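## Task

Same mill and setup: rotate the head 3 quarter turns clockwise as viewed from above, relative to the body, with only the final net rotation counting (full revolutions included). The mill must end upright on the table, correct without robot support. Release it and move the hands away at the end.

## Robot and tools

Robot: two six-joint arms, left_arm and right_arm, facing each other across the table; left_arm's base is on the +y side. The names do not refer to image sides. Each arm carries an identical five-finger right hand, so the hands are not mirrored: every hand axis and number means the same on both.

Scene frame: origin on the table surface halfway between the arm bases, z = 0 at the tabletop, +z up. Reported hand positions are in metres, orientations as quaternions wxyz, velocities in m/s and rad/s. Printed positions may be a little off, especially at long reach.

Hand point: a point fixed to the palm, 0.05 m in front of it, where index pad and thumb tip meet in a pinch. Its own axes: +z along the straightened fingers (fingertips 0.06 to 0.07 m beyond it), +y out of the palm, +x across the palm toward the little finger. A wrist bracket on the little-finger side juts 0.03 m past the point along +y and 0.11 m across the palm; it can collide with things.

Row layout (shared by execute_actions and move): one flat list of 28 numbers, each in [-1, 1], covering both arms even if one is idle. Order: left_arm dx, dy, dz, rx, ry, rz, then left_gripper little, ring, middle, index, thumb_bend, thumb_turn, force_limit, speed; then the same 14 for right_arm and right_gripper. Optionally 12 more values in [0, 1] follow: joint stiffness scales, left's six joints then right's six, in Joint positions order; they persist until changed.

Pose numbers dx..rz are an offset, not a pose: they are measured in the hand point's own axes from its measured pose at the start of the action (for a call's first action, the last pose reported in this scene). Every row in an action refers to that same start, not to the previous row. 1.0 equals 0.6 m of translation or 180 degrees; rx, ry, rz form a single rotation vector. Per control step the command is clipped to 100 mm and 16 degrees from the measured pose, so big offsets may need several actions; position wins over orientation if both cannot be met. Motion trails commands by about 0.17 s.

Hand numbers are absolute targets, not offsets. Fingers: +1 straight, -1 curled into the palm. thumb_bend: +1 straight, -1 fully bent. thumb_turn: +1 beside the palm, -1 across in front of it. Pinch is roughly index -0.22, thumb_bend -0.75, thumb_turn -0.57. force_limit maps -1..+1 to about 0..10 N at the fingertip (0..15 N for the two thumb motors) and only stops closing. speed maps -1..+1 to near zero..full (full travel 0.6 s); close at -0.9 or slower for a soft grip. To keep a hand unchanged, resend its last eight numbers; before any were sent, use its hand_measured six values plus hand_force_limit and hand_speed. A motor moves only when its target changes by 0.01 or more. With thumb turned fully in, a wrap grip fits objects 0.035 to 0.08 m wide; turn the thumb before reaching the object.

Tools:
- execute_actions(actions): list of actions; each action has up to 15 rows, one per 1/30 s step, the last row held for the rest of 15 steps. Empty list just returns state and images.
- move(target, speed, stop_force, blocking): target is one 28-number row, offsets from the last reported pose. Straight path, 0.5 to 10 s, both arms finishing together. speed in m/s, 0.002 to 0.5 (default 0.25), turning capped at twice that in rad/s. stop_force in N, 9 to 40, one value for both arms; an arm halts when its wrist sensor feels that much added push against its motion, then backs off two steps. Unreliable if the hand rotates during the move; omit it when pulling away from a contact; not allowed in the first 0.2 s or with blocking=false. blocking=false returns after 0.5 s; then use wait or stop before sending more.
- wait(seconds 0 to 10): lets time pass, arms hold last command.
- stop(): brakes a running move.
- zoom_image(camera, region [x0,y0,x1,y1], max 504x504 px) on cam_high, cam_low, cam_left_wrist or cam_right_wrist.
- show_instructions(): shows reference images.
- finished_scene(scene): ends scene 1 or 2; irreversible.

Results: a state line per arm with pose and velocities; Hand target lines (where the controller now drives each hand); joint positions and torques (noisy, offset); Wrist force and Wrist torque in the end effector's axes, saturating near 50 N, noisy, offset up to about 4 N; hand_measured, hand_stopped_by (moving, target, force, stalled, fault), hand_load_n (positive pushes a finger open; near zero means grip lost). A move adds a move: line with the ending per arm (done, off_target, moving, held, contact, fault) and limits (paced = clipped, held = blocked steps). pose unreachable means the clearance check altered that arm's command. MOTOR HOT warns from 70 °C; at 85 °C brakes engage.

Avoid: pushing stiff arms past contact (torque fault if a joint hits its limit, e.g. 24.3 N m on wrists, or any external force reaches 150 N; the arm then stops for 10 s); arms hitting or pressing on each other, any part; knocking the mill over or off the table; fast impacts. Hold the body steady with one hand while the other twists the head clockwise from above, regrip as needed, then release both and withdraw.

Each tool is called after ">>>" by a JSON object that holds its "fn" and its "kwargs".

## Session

>>> {"fn": "execute_actions", "kwargs": {"actions": []}}

Scene clock: 0.00 s.
left_arm: end_effector_position=(+0.3315, +0.5515, +0.4691) hand_measured=(+1.000, +1.000, +1.000, +1.000, +1.000, +1.000) hand_load_n=(+0.0, +0.0, +0.0, +0.0, +0.0, +0.0) hand_stopped_by=(target, target, target, target, target, target) hand_force_limit=0.00 hand_speed=-0.80 end_effector_quat_wxyz=(-0.027, +0.291, +0.956, +0.013) end_effector_velocity=(+0.000, -0.000, -0.000) end_effector_angular_velocity=(-0.001, -0.001, -0.000) | right_arm: end_effector_position=(+0.1453, -0.3466, +0.4834) hand_measured=(+1.000, +1.000, +1.000, +1.000, +1.000, +1.000) hand_load_n=(+0.0, +0.0, +0.0, +0.0, +0.0, +0.0) hand_stopped_by=(target, target, target, target, target, target) hand_force_limit=0.00 hand_speed=-0.80 end_effector_quat_wxyz=(-0.005, -0.307, +0.952, -0.005) end_effector_velocity=(+0.000, -0.000, -0.000) end_effector_angular_velocity=(-0.000, +0.001, -0.000)
Joint positions: left_arm=[ 0.531 -1.695  1.357  1.968  1.581 -1.893] | right_arm=[-1.165 -1.749  1.349  1.98   1.58  -1.894]
Joint velocities: left_arm=[-0.    -0.     0.    -0.002 -0.     0.   ] | right_arm=[-0.  0.  0.  0. -0.  0.]
Joint torques (N m, as the arm reports them, + toward a larger angle): no reading
Wrist force (N, on the end effector, along its own x y z axes, offset not removed): no reading
Wrist torque (N m, same axes, about the end effector's origin, offset not removed): no reading
Hand target (left_arm): +0.332, +0.551, +0.469; -0.027, +0.291, +0.956, +0.013
Hand target (right_arm): +0.145, -0.347, +0.483; -0.005, -0.307, +0.952, -0.005
Joint stiffness scale: left_arm=[1. 1. 1. 1. 1. 1.] | right_arm=[1. 1. 1. 1. 1. 1.]

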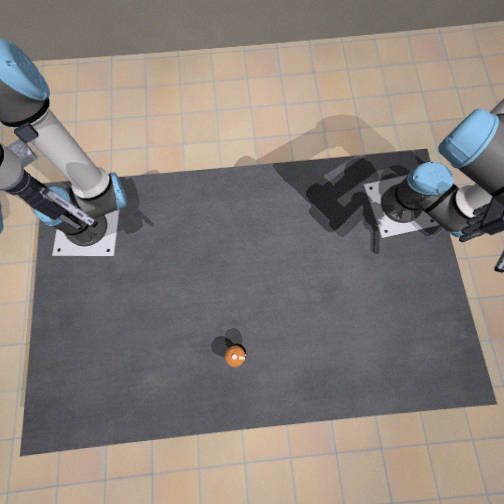

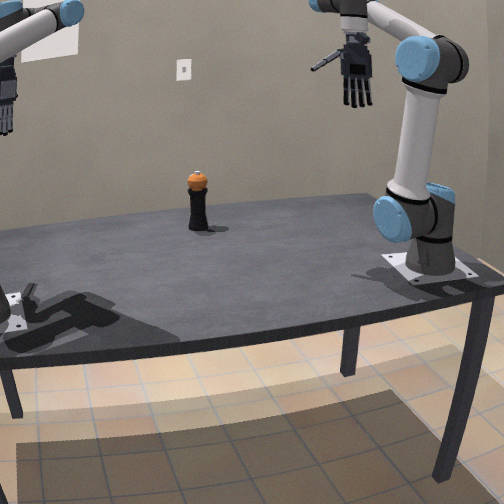

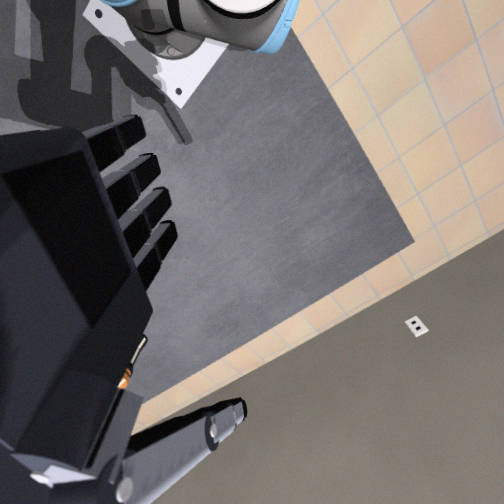

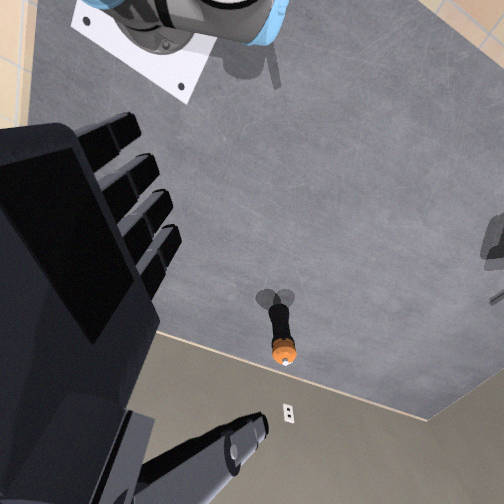

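>>> {"fn": "move", "kwargs": {"target": [-0.155,-0.51,0.237,0.3,-0.065,-0.109,-1,0.3,0.45,0.45,0.9,-0.92,1,0.5,-0.47,-0.17,0,0.168,-0.47,0,1,1,1,1,1,-1,1,0.3], "speed": 0.3}}

>>> {"fn": "move", "kwargs": {"target": [0,0,0,0,0,0,-1,0.3,0.45,0.45,0.9,-0.92,1,0.5,0.4,0,0,0,0,-0.89,1,1,1,1,1,-1,1,0.3], "speed": 0.4}}

Scene clock: 26.07 s.
left_arm: end_effector_position=(+0.2323, +0.2504, +0.3199) hand_measured=(-1.000, +0.300, +0.450, +0.450, +0.900, -0.920) hand_load_n=(+0.0, +0.0, +0.0, +0.0, +0.0, +0.0) hand_stopped_by=(target, target, target, target, target, target) hand_force_limit=1.00 hand_speed=0.50 end_effector_quat_wxyz=(-0.059, +0.085, +0.890, -0.444) end_effector_velocity=(+0.001, -0.001, -0.001) end_effector_angular_velocity=(-0.003, -0.002, +0.007) | right_arm: end_effector_position=(+0.4333, -0.2650, +0.4837) hand_measured=(+1.000, +1.000, +1.000, +1.000, +1.000, -1.000) hand_load_n=(+0.0, +0.0, +0.0, +0.0, +0.0, +0.0) hand_stopped_by=(target, target, target, target, target, target) hand_force_limit=1.00 hand_speed=0.30 end_effector_quat_wxyz=(+0.704, -0.222, +0.675, -0.026) end_effector_velocity=(+0.002, +0.000, +0.002) end_effector_angular_velocity=(+0.004, -0.012, -0.000)
Joint positions: left_arm=[ 0.175 -1.793  1.749  0.756  1.988 -2.841] | right_arm=[-1.186 -1.936  1.89   0.054  1.571 -1.926]
Joint velocities: left_arm=[-0.003 -0.001  0.002 -0.008 -0.008 -0.006] | right_arm=[-0.     0.001  0.003 -0.017  0.     0.001]
Joint torques (N m, as the arm reports them, + toward a larger angle): left_arm=[ -0.25 -11.34 -16.72   0.27  -0.49  -0.08] | right_arm=[ -0.04  -4.59 -19.58  -2.19  -0.53   0.52]
Wrist force (N, on the end effector, along its own x y z axes, offset not removed): left_arm=[1.1 -2.2 -2.4] | right_arm=[-1.3 0.9 -1.1]
Wrist torque (N m, same axes, about the end effector's origin, offset not removed): left_arm=[0.00 -0.37 0.03] | right_arm=[0.28 -0.05 0.12]
Hand target (left_arm): +0.232, +0.251, +0.319; -0.059, +0.085, +0.890, -0.444
Hand target (right_arm): +0.434, -0.265, +0.481; +0.702, -0.222, +0.676, -0.026
Off the commanded pose (left_arm): 0.002 m, 0 deg.
Off the commanded pose (right_arm): 0.003 m, 0 deg.
Joint stiffness scale: left_arm=[1. 1. 1. 1. 1. 1.] | right_arm=[1. 1. 1. 1. 1. 1.]
move: done

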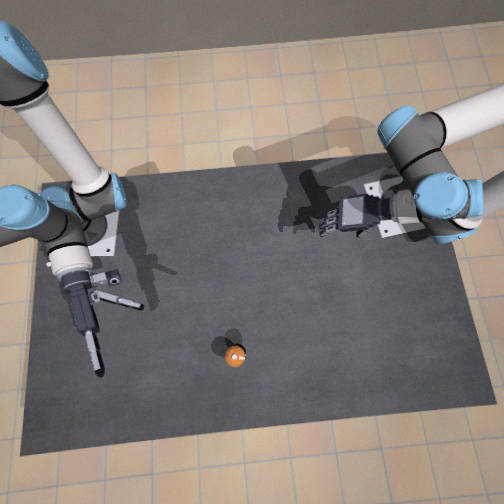

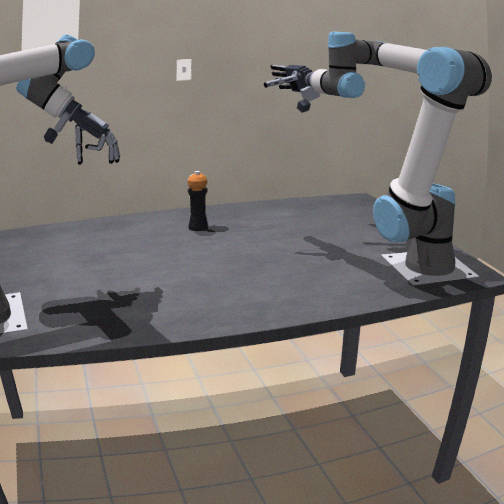

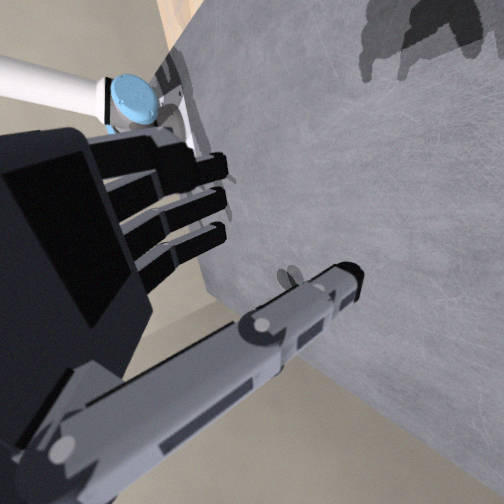

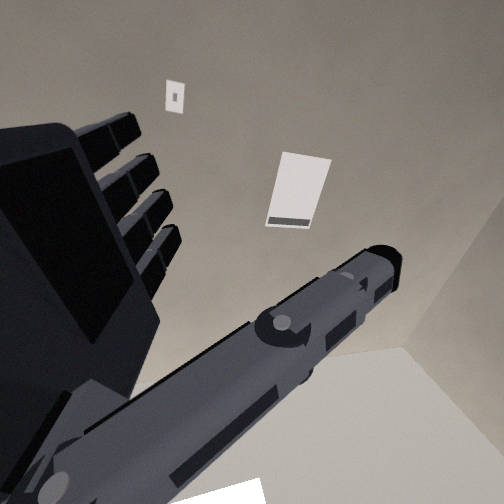

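Scene clock: 30.27 s.
left_arm: end_effector_position=(+0.2324, +0.2504, +0.3199) hand_measured=(-1.000, +0.300, +0.450, +0.450, +0.900, -0.920) hand_load_n=(+0.0, +0.0, +0.0, +0.0, +0.0, +0.0) hand_stopped_by=(target, target, target, target, target, target) hand_force_limit=1.00 hand_speed=0.50 end_effector_quat_wxyz=(-0.059, +0.085, +0.890, -0.445) end_effector_velocity=(-0.000, -0.000, -0.000) end_effector_angular_velocity=(+0.001, +0.001, -0.000) | right_arm: end_effector_position=(+0.4561, -0.3456, +0.2616) hand_measured=(+1.000, +1.000, +1.000, +1.000, +1.000, -1.000) hand_load_n=(+0.0, +0.0, +0.0, +0.0, +0.0, +0.0) hand_stopped_by=(target, target, target, target, target, target) hand_force_limit=1.00 hand_speed=0.30 end_effector_quat_wxyz=(-0.096, +0.701, +0.101, +0.699) end_effector_velocity=(+0.001, +0.000, +0.002) end_effector_angular_velocity=(-0.009, -0.012, +0.000)
Joint positions: left_arm=[ 0.175 -1.793  1.75   0.756  1.987 -2.841] | right_arm=[-1.012 -1.755  2.254 -0.494  1.746 -4.718]
Joint velocities: left_arm=[-0.001  0.001 -0.    -0.    -0.    -0.001] | right_arm=[ 0.     0.002  0.003 -0.014  0.    -0.014]
Joint torques (N m, as the arm reports them, + toward a larger angle): left_arm=[ -0.29  -9.39 -19.21   0.76   0.22   0.07] | right_arm=[  2.45  -8.86 -16.55  -2.11   0.17  -0.16]
Wrist force (N, on the end effector, along its own x y z axes, offset not removed): left_arm=[5.6 3.4 3.0] | right_arm=[3.5 -1.2 -0.3]
Wrist torque (N m, same axes, about the end effector's origin, offset not removed): left_arm=[0.44 -1.06 0.35] | right_arm=[-0.04 -0.54 0.23]
Hand target (left_arm): +0.232, +0.250, +0.320; -0.059, +0.085, +0.890, -0.444
Hand target (right_arm): +0.455, -0.345, +0.259; -0.095, +0.703, +0.102, +0.698
Off the commanded pose (left_arm): 0.000 m, 0 deg.
Off the commanded pose (right_arm): 0.003 m, 0 deg.
Joint stiffness scale: left_arm=[1. 1. 1. 1. 1. 1.] | right_arm=[1. 1. 1. 1. 1. 1.]
move: done

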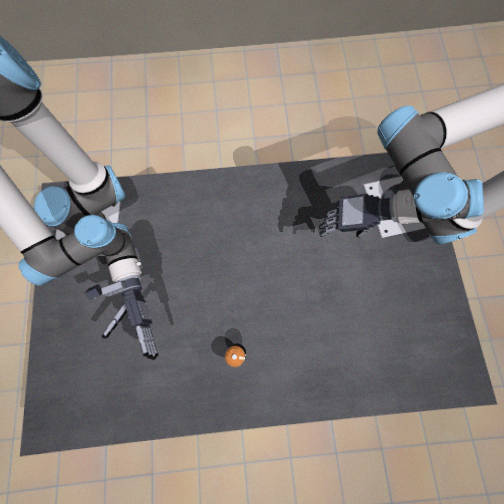

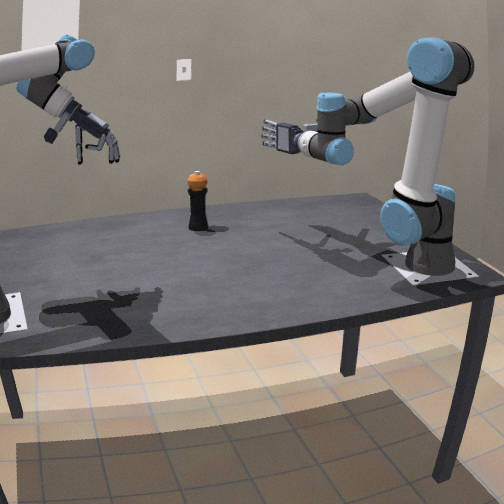

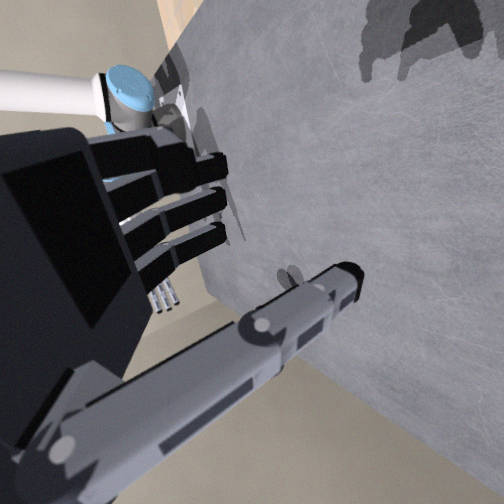

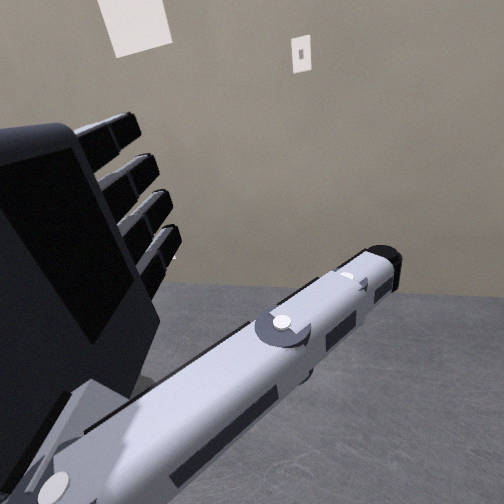

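>>> {"fn": "move", "kwargs": {"target": [0,0.05,-0.0,0.006,-0.243,-0.186,-1,0.3,0.45,0.45,0.9,-0.92,1,0.5,-0.35,-0.33,0.033,0.16,-0.025,-0.006,1,1,1,1,1,-1,1,0.3]}}

Scene clock: 39.70 s.
left_arm: end_effector_position=(+0.2350, +0.2675, +0.2978) hand_measured=(-1.000, +0.300, +0.450, +0.450, +0.900, -0.920) hand_load_n=(+0.0, +0.0, +0.0, +0.0, +0.0, +0.0) hand_stopped_by=(target, target, target, target, target, target) hand_force_limit=1.00 hand_speed=0.50 end_effector_quat_wxyz=(-0.147, +0.338, -0.830, +0.419) end_effector_velocity=(+0.001, +0.002, +0.001) end_effector_angular_velocity=(-0.002, +0.001, +0.016) | right_arm: end_effector_position=(+0.4197, -0.1535, +0.0493) hand_measured=(+1.000, +1.000, +1.000, +1.000, +1.000, -1.000) hand_load_n=(+0.0, +0.0, +0.0, +0.0, +0.0, +0.0) hand_stopped_by=(target, target, target, target, target, target) hand_force_limit=1.00 hand_speed=0.30 end_effector_quat_wxyz=(-0.256, +0.683, +0.281, +0.625) end_effector_velocity=(+0.000, +0.001, -0.001) end_effector_angular_velocity=(+0.000, -0.000, +0.002)
Joint positions: left_arm=[-0.457 -1.836  1.887  0.945  0.807 -4.01 ] | right_arm=[-0.81  -1.163  2.273 -1.019  1.448 -4.725]
Joint velocities: left_arm=[-0.002  0.001  0.001  0.011 -0.01  -0.021] | right_arm=[ 0.     0.003 -0.001 -0.002 -0.002 -0.   ]
Joint torques (N m, as the arm reports them, + toward a larger angle): left_arm=[ -2.64  -5.09 -14.78   1.43  -1.7   -0.48] | right_arm=[  2.8  -26.47 -14.51  -1.75  -0.96  -0.45]
Wrist force (N, on the end effector, along its own x y z axes, offset not removed): left_arm=[-0.4 -3.0 2.7] | right_arm=[2.6 -0.7 -2.7]
Wrist torque (N m, same axes, about the end effector's origin, offset not removed): left_arm=[-0.33 -0.29 -0.02] | right_arm=[0.23 -0.34 0.30]
Hand target (left_arm): +0.235, +0.268, +0.296; +0.149, -0.338, +0.830, -0.417
Hand target (right_arm): +0.420, -0.151, +0.050; -0.257, +0.681, +0.282, +0.625
Off the commanded pose (left_arm): 0.002 m, 0 deg.
Off the commanded pose (right_arm): 0.002 m, 0 deg.
Joint stiffness scale: left_arm=[1. 1. 1. 1. 1. 1.] | right_arm=[1. 1. 1. 1. 1. 1.]
move: done

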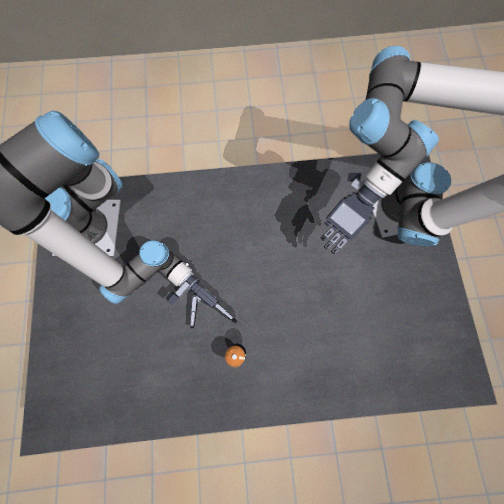

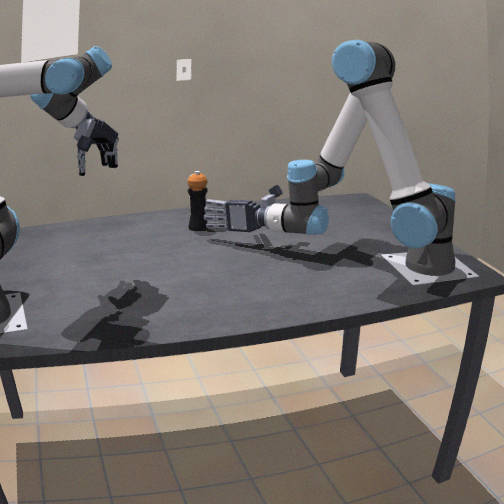

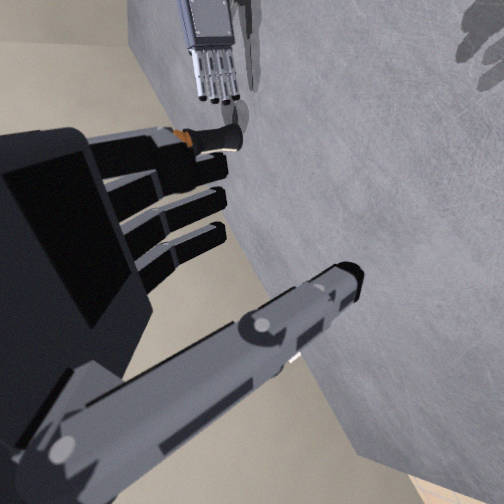

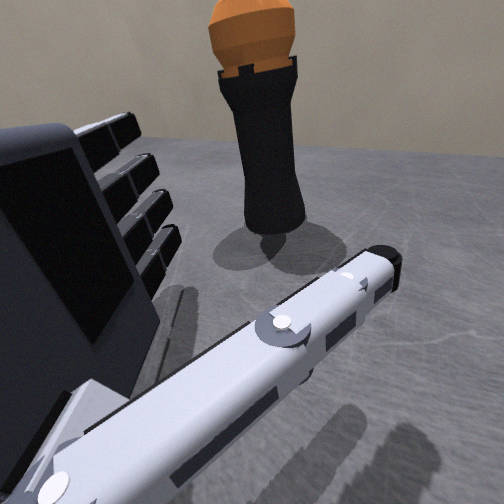

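>>> {"fn": "move", "kwargs": {"target": [0,0,0,0,0,0,-1,0.3,0.45,0.45,0.9,-0.92,1,0.5,-0.002,0.04,0.19,0,0,0,1,1,1,1,1,-1,1,0.3], "speed": 0.1}}

>>> {"fn": "zoom_image", "kwargs": {"camera": "cam_high", "region": [170,280,300,410]}}

Scene clock: 46.87 s.
left_arm: end_effector_position=(+0.2351, +0.2676, +0.2978) hand_measured=(-1.000, +0.300, +0.450, +0.450, +0.900, -0.920) hand_load_n=(+0.0, +0.0, +0.0, +0.0, +0.0, +0.0) hand_stopped_by=(target, target, target, target, target, target) hand_force_limit=1.00 hand_speed=0.50 end_effector_quat_wxyz=(-0.147, +0.338, -0.830, +0.419) end_effector_velocity=(+0.000, +0.000, +0.000) end_effector_angular_velocity=(-0.001, +0.000, +0.000) | right_arm: end_effector_position=(+0.5152, -0.0915, +0.0376) hand_measured=(+1.000, +1.000, +1.000, +1.000, +1.000, -1.000) hand_load_n=(+0.0, +0.0, +0.0, +0.0, +0.0, +0.0) hand_stopped_by=(target, target, target, target, target, target) hand_force_limit=1.00 hand_speed=0.30 end_effector_quat_wxyz=(-0.256, +0.683, +0.281, +0.624) end_effector_velocity=(+0.002, +0.001, -0.000) end_effector_angular_velocity=(-0.002, +0.002, -0.000)
Joint positions: left_arm=[-0.457 -1.836  1.887  0.945  0.806 -4.011] | right_arm=[-0.831 -0.983  1.964 -0.89   1.427 -4.726]
Joint velocities: left_arm=[ 0.    -0.001 -0.    -0.     0.    -0.   ] | right_arm=[-0.     0.002 -0.007  0.008 -0.    -0.   ]
Joint torques (N m, as the arm reports them, + toward a larger angle): left_arm=[  0.03  -7.91 -18.22   1.06  -0.72   0.47] | right_arm=[ -1.55 -34.79 -17.9   -1.19  -0.69  -0.33]
Wrist force (N, on the end effector, along its own x y z axes, offset not removed): left_arm=[4.4 -1.2 -2.7] | right_arm=[-2.2 -2.8 1.3]
Wrist torque (N m, same axes, about the end effector's origin, offset not removed): left_arm=[0.37 -0.77 0.18] | right_arm=[-0.34 0.11 -0.04]
Hand target (left_arm): +0.235, +0.267, +0.298; +0.147, -0.338, +0.830, -0.419
Hand target (right_arm): +0.517, -0.091, +0.038; -0.256, +0.683, +0.281, +0.625
Off the commanded pose (left_arm): 0.000 m, 0 deg.
Off the commanded pose (right_arm): 0.002 m, 0 deg.
Joint stiffness scale: left_arm=[1. 1. 1. 1. 1. 1.] | right_arm=[1. 1. 1. 1. 1. 1.]
move: done

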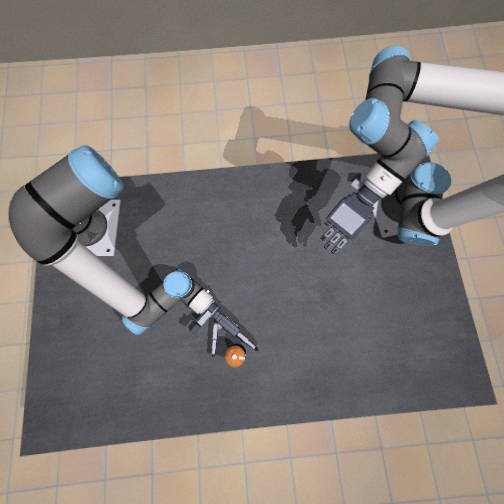

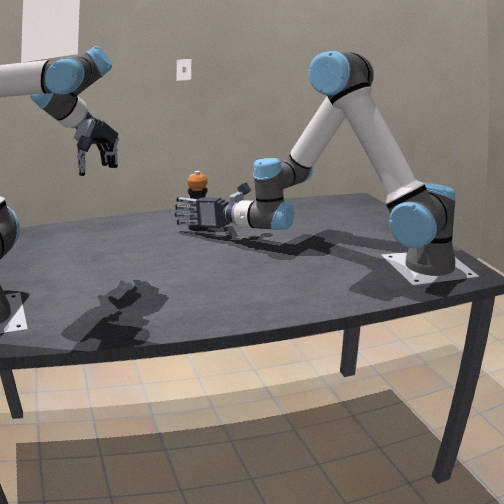

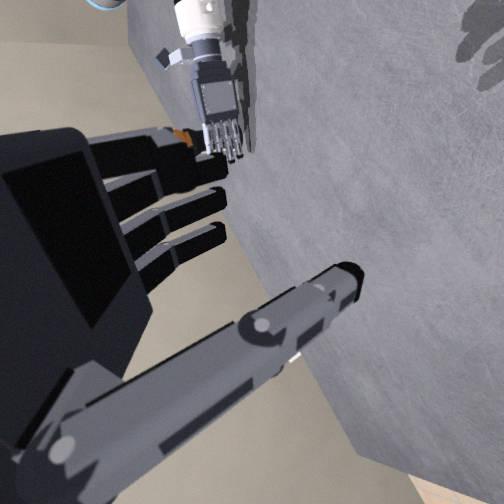

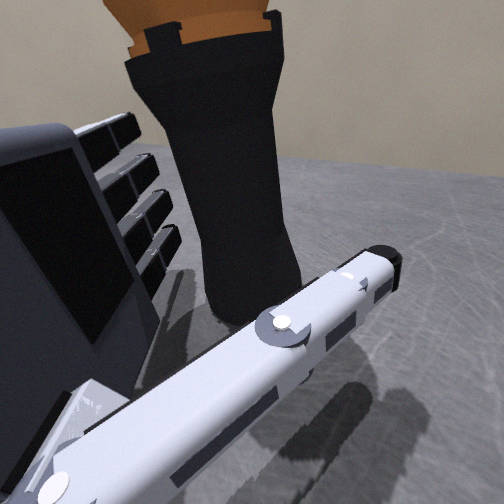

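Region (170, 280, 300, 410) of cam_high's 504x504 image, scaled by 3.877, with more detail than that image has.

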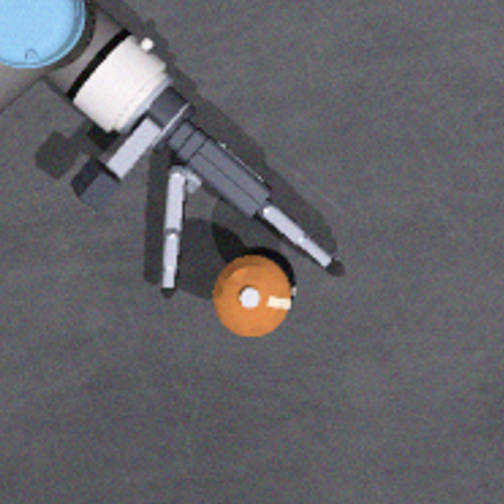

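>>> {"fn": "move", "kwargs": {"target": [0,0,0,0,0,0,-1,0.3,0.45,0.45,0.9,-0.92,1,0.5,0.007,0.02,0.088,0,0,0,1,1,1,1,1,-1,1,0.3], "speed": 0.05}}

>>> {"fn": "zoom_image", "kwargs": {"camera": "cam_high", "region": [170,280,300,410]}}

Scene clock: 58.73 s.
left_arm: end_effector_position=(+0.2351, +0.2676, +0.2978) hand_measured=(-1.000, +0.300, +0.450, +0.450, +0.900, -0.920) hand_load_n=(+0.0, +0.0, +0.0, +0.0, +0.0, +0.0) hand_stopped_by=(target, target, target, target, target, target) hand_force_limit=1.00 hand_speed=0.50 end_effector_quat_wxyz=(-0.147, +0.338, -0.830, +0.419) end_effector_velocity=(-0.000, -0.000, -0.000) end_effector_angular_velocity=(+0.001, +0.000, -0.000) | right_arm: end_effector_position=(+0.5590, -0.0631, +0.0367) hand_measured=(+1.000, +1.000, +1.000, +1.000, +1.000, -1.000) hand_load_n=(+0.0, +0.0, +0.0, +0.0, +0.0, +0.0) hand_stopped_by=(target, target, target, target, target, target) hand_force_limit=1.00 hand_speed=0.30 end_effector_quat_wxyz=(-0.256, +0.683, +0.281, +0.623) end_effector_velocity=(+0.001, +0.001, -0.000) end_effector_angular_velocity=(-0.002, +0.003, +0.000)
Joint positions: left_arm=[-0.457 -1.836  1.887  0.945  0.806 -4.011] | right_arm=[-0.838 -0.907  1.808 -0.809  1.419 -4.726]
Joint velocities: left_arm=[-0.001  0.001  0.     0.001  0.    -0.001] | right_arm=[ 0.     0.002 -0.007  0.008 -0.    -0.   ]
Joint torques (N m, as the arm reports them, + toward a larger angle): left_arm=[  0.92  -6.69 -19.38   1.35  -1.36  -0.13] | right_arm=[ -1.38 -38.97 -19.6   -1.24  -0.76  -0.4 ]
Wrist force (N, on the end effector, along its own x y z axes, offset not removed): left_arm=[3.4 2.2 1.1] | right_arm=[-2.6 -3.9 -2.1]
Wrist torque (N m, same axes, about the end effector's origin, offset not removed): left_arm=[0.77 -0.64 0.35] | right_arm=[-0.39 0.19 0.12]
Hand target (left_arm): +0.235, +0.268, +0.298; +0.147, -0.338, +0.830, -0.419
Hand target (right_arm): +0.561, -0.063, +0.037; -0.256, +0.683, +0.281, +0.624
Off the commanded pose (left_arm): 0.000 m, 0 deg.
Off the commanded pose (right_arm): 0.002 m, 0 deg.
Joint stiffness scale: left_arm=[1. 1. 1. 1. 1. 1.] | right_arm=[1. 1. 1. 1. 1. 1.]
move: done

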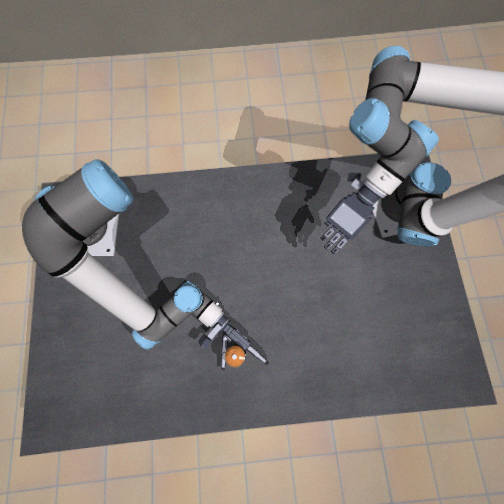

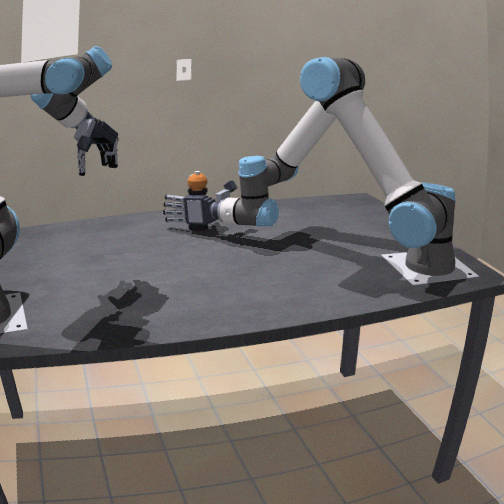

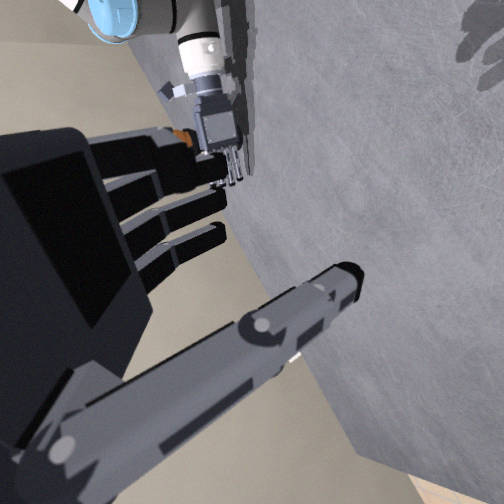

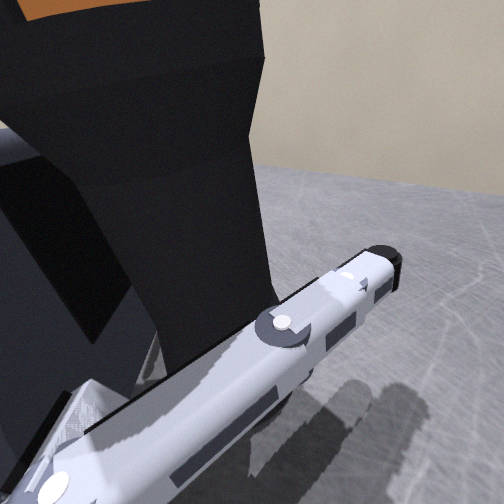

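Region (170, 280, 300, 410) of cam_high's 504x504 image, scaled by 3.877, with more detail than that image has.

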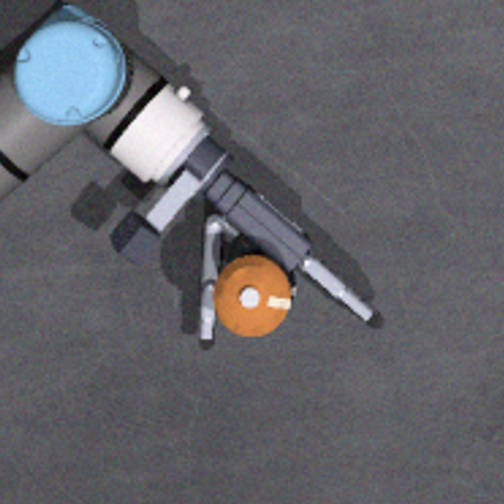

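>>> {"fn": "move", "kwargs": {"target": [0,0,0,0,0,0,-1,0.3,0.45,0.45,0.9,-0.92,1,0.5,0,0.006,0.004,0,0,0,-1,-0.95,-0.95,-0.95,-1,-1,1,-0.5], "speed": 0.05}}

>>> {"fn": "move", "kwargs": {"target": [0,0,0,0,0,0,-1,0.3,0.45,0.45,0.9,-0.92,1,0.5,0.03,0,-0.003,0,0,0,-1,-0.95,-0.95,-0.95,-1,-1,1,-0.5], "speed": 0.05}}

>>> {"fn": "move", "kwargs": {"target": [0,-0.04,-0.03,0,0,0,-1,0.3,0.45,0.45,0.9,-0.92,1,0.5,-0.008,-0.692,-0.057,0.254,0,-0.023,-1,-0.95,-0.95,-0.95,-1,-1,1,-0.5], "speed": 0.15}}

>>> {"fn": "zoom_image", "kwargs": {"camera": "cam_low", "region": [90,190,180,280]}}

Scene clock: 75.83 s.
left_arm: end_effector_position=(+0.2351, +0.2676, +0.2978) hand_measured=(-1.000, +0.300, +0.450, +0.450, +0.900, -0.920) hand_load_n=(+0.0, +0.0, +0.0, +0.0, +0.0, +0.0) hand_stopped_by=(target, target, target, target, target, target) hand_force_limit=1.00 hand_speed=0.50 end_effector_quat_wxyz=(-0.147, +0.338, -0.830, +0.419) end_effector_velocity=(+0.000, +0.000, +0.000) end_effector_angular_velocity=(+0.001, +0.000, +0.000) | right_arm: end_effector_position=(+0.5617, -0.0640, +0.0364) hand_measured=(-0.532, -0.508, -0.464, -0.354, +0.028, -1.000) hand_load_n=(+11.5, +9.5, +6.0, +5.0, +15.0, +8.5) hand_stopped_by=(force, force, force, force, force, target) hand_force_limit=1.00 hand_speed=-0.50 end_effector_quat_wxyz=(-0.257, +0.683, +0.281, +0.623) end_effector_velocity=(-0.000, +0.000, -0.000) end_effector_angular_velocity=(-0.000, +0.000, +0.000)
Joint positions: left_arm=[-0.457 -1.836  1.887  0.945  0.806 -4.011] | right_arm=[-0.843 -0.905  1.805 -0.806  1.413 -4.727]
Joint velocities: left_arm=[ 0.    -0.    -0.     0.001  0.    -0.   ] | right_arm=[ 0.  0.  0.  0.  0. -0.]
Joint torques (N m, as the arm reports them, + toward a larger angle): left_arm=[ -0.94  -5.85 -19.08   1.39  -1.09   0.05] | right_arm=[ -0.46 -38.87 -17.65  -1.3   -0.52  -0.1 ]
Wrist force (N, on the end effector, along its own x y z axes, offset not removed): left_arm=[-1.5 -1.4 0.4] | right_arm=[-0.4 -3.0 -2.4]
Wrist torque (N m, same axes, about the end effector's origin, offset not removed): left_arm=[0.09 -0.28 -0.19] | right_arm=[-0.35 0.45 -0.34]
Hand target (left_arm): +0.235, +0.268, +0.298; +0.147, -0.338, +0.830, -0.419
Hand target (right_arm): +0.563, -0.064, +0.036; -0.256, +0.683, +0.281, +0.623
Off the commanded pose (left_arm): 0.000 m, 0 deg.
Off the commanded pose (right_arm): 0.002 m, 0 deg.
Joint stiffness scale: left_arm=[1. 1. 1. 1. 1. 1.] | right_arm=[1. 1. 1. 1. 1. 1.]
move: done

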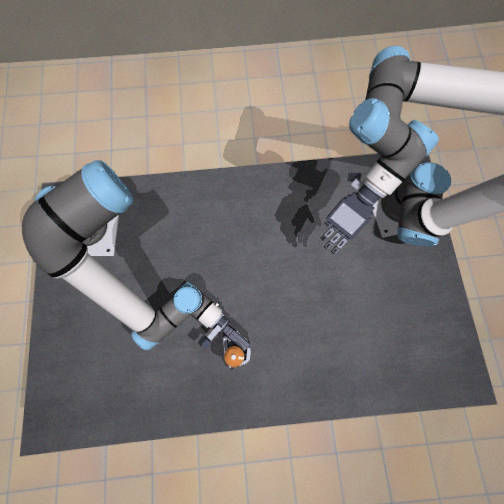

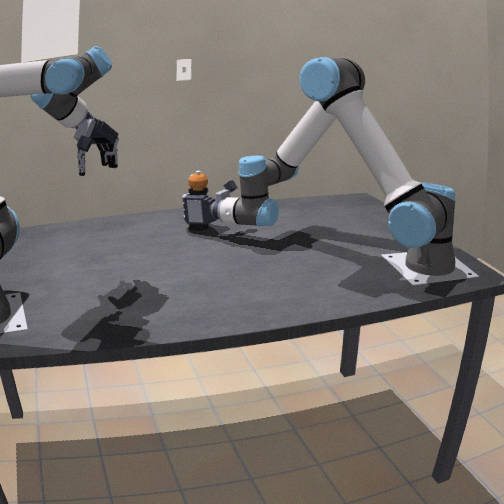

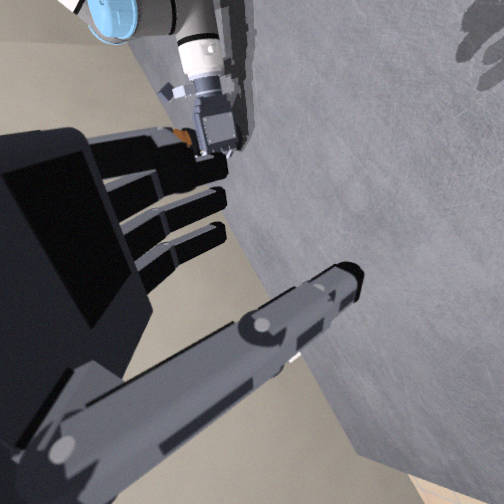

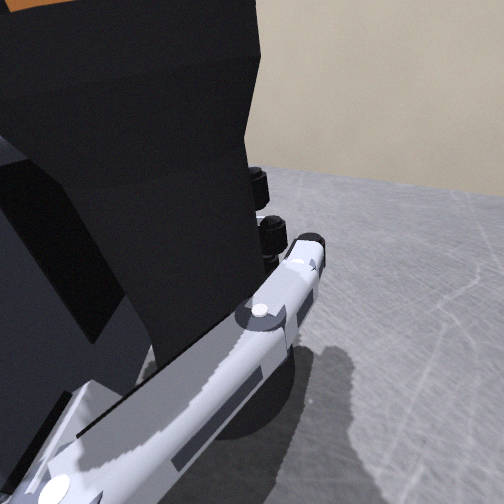

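Scene clock: 76.63 s.
left_arm: end_effector_position=(+0.2351, +0.2676, +0.2978) hand_measured=(-1.000, +0.300, +0.450, +0.450, +0.900, -0.920) hand_load_n=(+0.0, +0.0, +0.0, +0.0, +0.0, +0.0) hand_stopped_by=(target, target, target, target, target, target) hand_force_limit=1.00 hand_speed=0.50 end_effector_quat_wxyz=(-0.147, +0.338, -0.830, +0.419) end_effector_velocity=(-0.000, -0.000, +0.000) end_effector_angular_velocity=(+0.000, -0.000, -0.002) | right_arm: end_effector_position=(+0.5604, -0.0649, +0.0519) hand_measured=(-0.532, -0.508, -0.464, -0.354, +0.028, -1.000) hand_load_n=(+10.5, +9.0, +6.5, +5.5, +14.5, +9.5) hand_stopped_by=(force, force, force, force, force, target) hand_force_limit=1.00 hand_speed=-0.50 end_effector_quat_wxyz=(-0.256, +0.685, +0.281, +0.622) end_effector_velocity=(-0.002, -0.001, -0.004) end_effector_angular_velocity=(-0.008, +0.011, +0.000)
Joint positions: left_arm=[-0.457 -1.836  1.887  0.945  0.806 -4.011] | right_arm=[-0.843 -0.937  1.805 -0.771  1.413 -4.727]
Joint velocities: left_arm=[-0.001  0.    -0.    -0.     0.     0.001] | right_arm=[ 0.     0.     0.     0.014 -0.    -0.   ]
Joint torques (N m, as the arm reports them, + toward a larger angle): left_arm=[ -0.38  -7.34 -18.65   1.27  -1.21  -0.11] | right_arm=[ -0.05 -45.33 -22.25  -2.5   -0.31  -0.25]
Wrist force (N, on the end effector, along its own x y z axes, offset not removed): left_arm=[5.3 -3.3 2.3] | right_arm=[-7.4 -2.8 -1.3]
Wrist torque (N m, same axes, about the end effector's origin, offset not removed): left_arm=[-0.35 -0.98 0.25] | right_arm=[0.07 0.31 -0.05]
Hand target (left_arm): +0.235, +0.268, +0.298; +0.147, -0.338, +0.830, -0.419
Hand target (right_arm): +0.562, -0.064, +0.054; -0.257, +0.683, +0.281, +0.623
Off the commanded pose (left_arm): 0.000 m, 0 deg.
Off the commanded pose (right_arm): 0.003 m, 0 deg.
Joint stiffness scale: left_arm=[1. 1. 1. 1. 1. 1.] | right_arm=[1. 1. 1. 1. 1. 1.]
move: done

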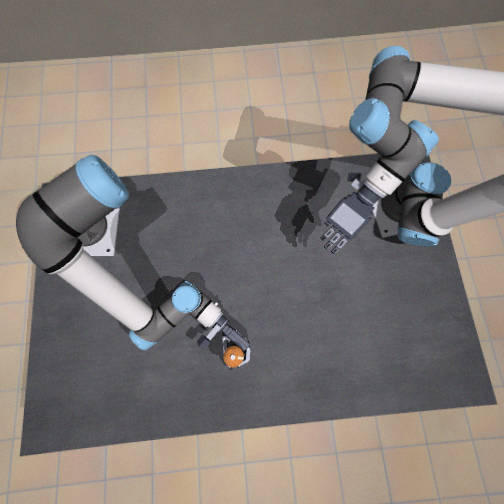

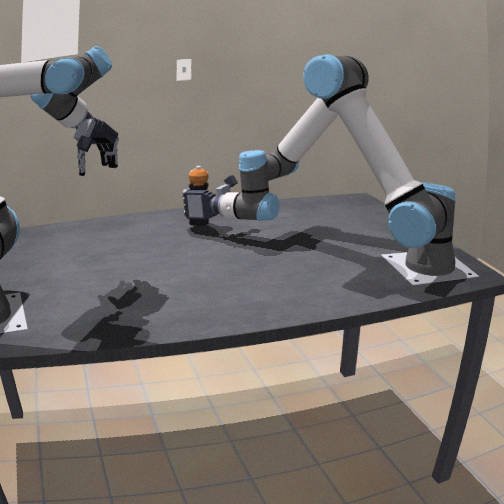

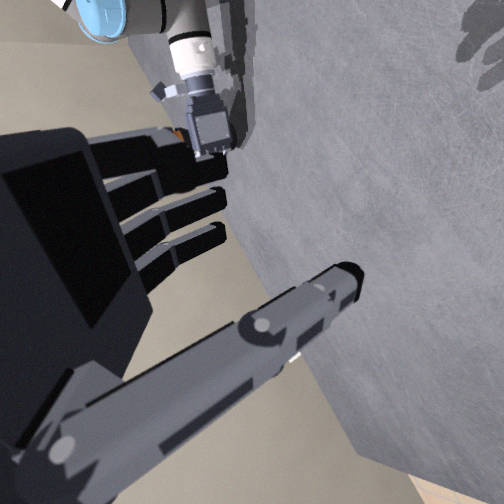

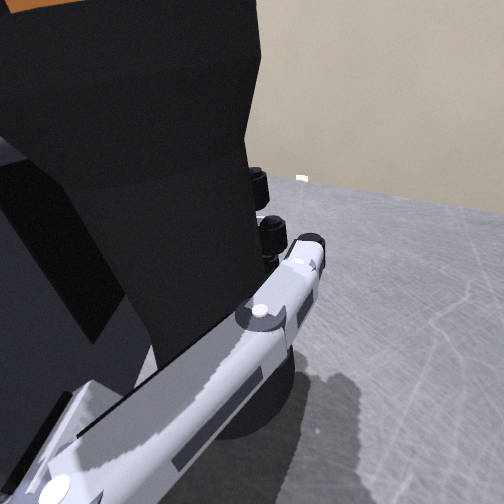

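Scene clock: 79.93 s.
left_arm: end_effector_position=(+0.2359, +0.2682, +0.3261) hand_measured=(-1.000, +0.300, +0.450, +0.450, +0.900, -0.920) hand_load_n=(+0.0, +0.0, +0.0, +0.0, +0.0, +0.0) hand_stopped_by=(target, target, target, target, target, target) hand_force_limit=1.00 hand_speed=0.50 end_effector_quat_wxyz=(-0.148, +0.337, -0.830, +0.418) end_effector_velocity=(+0.000, +0.000, +0.001) end_effector_angular_velocity=(+0.000, -0.001, -0.000) | right_arm: end_effector_position=(+0.2445, +0.2040, +0.0504) hand_measured=(-0.532, -0.508, -0.464, -0.354, +0.028, -1.000) hand_load_n=(+10.5, +9.0, +6.5, +5.5, +14.5, +9.5) hand_stopped_by=(force, force, force, force, force, target) hand_force_limit=1.00 hand_speed=-0.50 end_effector_quat_wxyz=(-0.479, +0.522, +0.524, +0.473) end_effector_velocity=(-0.000, +0.002, -0.000) end_effector_angular_velocity=(-0.003, +0.001, +0.005)
Joint positions: left_arm=[-0.455 -1.836  1.815  1.019  0.807 -4.007] | right_arm=[-0.425 -0.828  1.592 -0.655  1.035 -4.763]
Joint velocities: left_arm=[ 0.    -0.001 -0.     0.001 -0.     0.001] | right_arm=[ 0.     0.003 -0.009  0.009 -0.005 -0.001]
Joint torques (N m, as the arm reports them, + toward a larger angle): left_arm=[  1.39  -8.36 -21.98   1.93  -0.7    0.27] | right_arm=[  1.9  -48.04 -23.49  -2.37  -0.83  -0.58]
Wrist force (N, on the end effector, along its own x y z axes, offset not removed): left_arm=[6.5 -2.6 0.9] | right_arm=[-3.6 -1.1 -1.4]
Wrist torque (N m, same axes, about the end effector's origin, offset not removed): left_arm=[-0.27 -0.94 0.21] | right_arm=[0.09 0.00 0.25]
Hand target (left_arm): +0.236, +0.268, +0.328; +0.147, -0.338, +0.830, -0.419
Hand target (right_arm): +0.244, +0.206, +0.051; -0.480, +0.521, +0.525, +0.472
Off the commanded pose (left_arm): 0.002 m, 0 deg.
Off the commanded pose (right_arm): 0.002 m, 0 deg.
Joint stiffness scale: left_arm=[1. 1. 1. 1. 1. 1.] | right_arm=[1. 1. 1. 1. 1. 1.]
move: done

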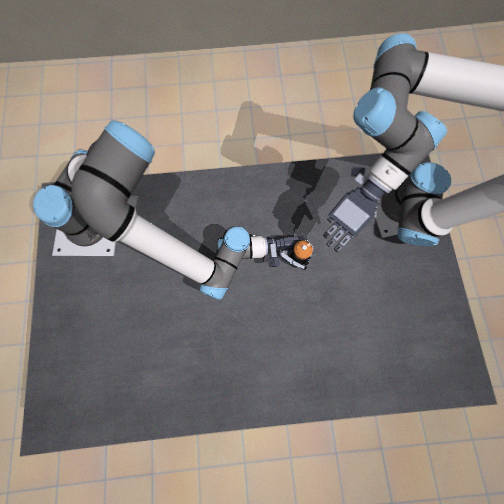

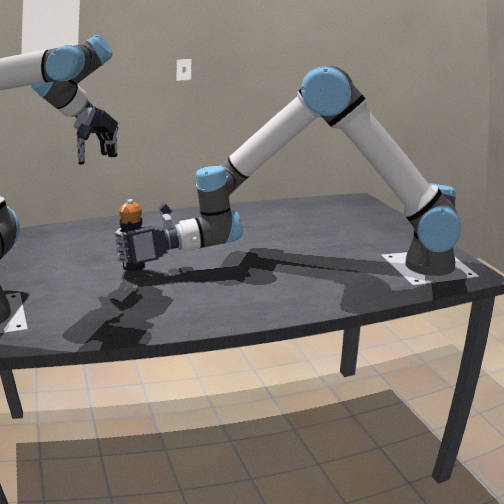

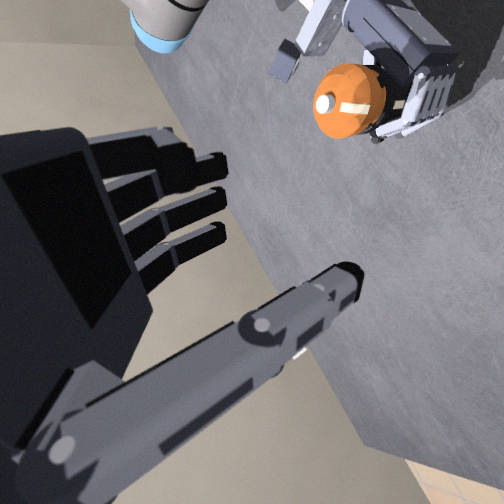

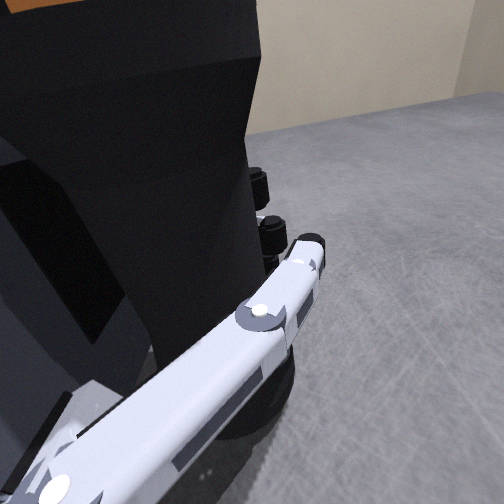

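Region (90, 190, 180, 280) of cam_low's 504x504 image, scaled by 5.600, with more detail than that image has.

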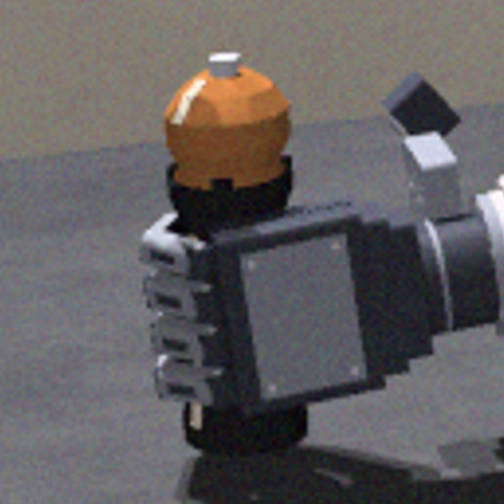

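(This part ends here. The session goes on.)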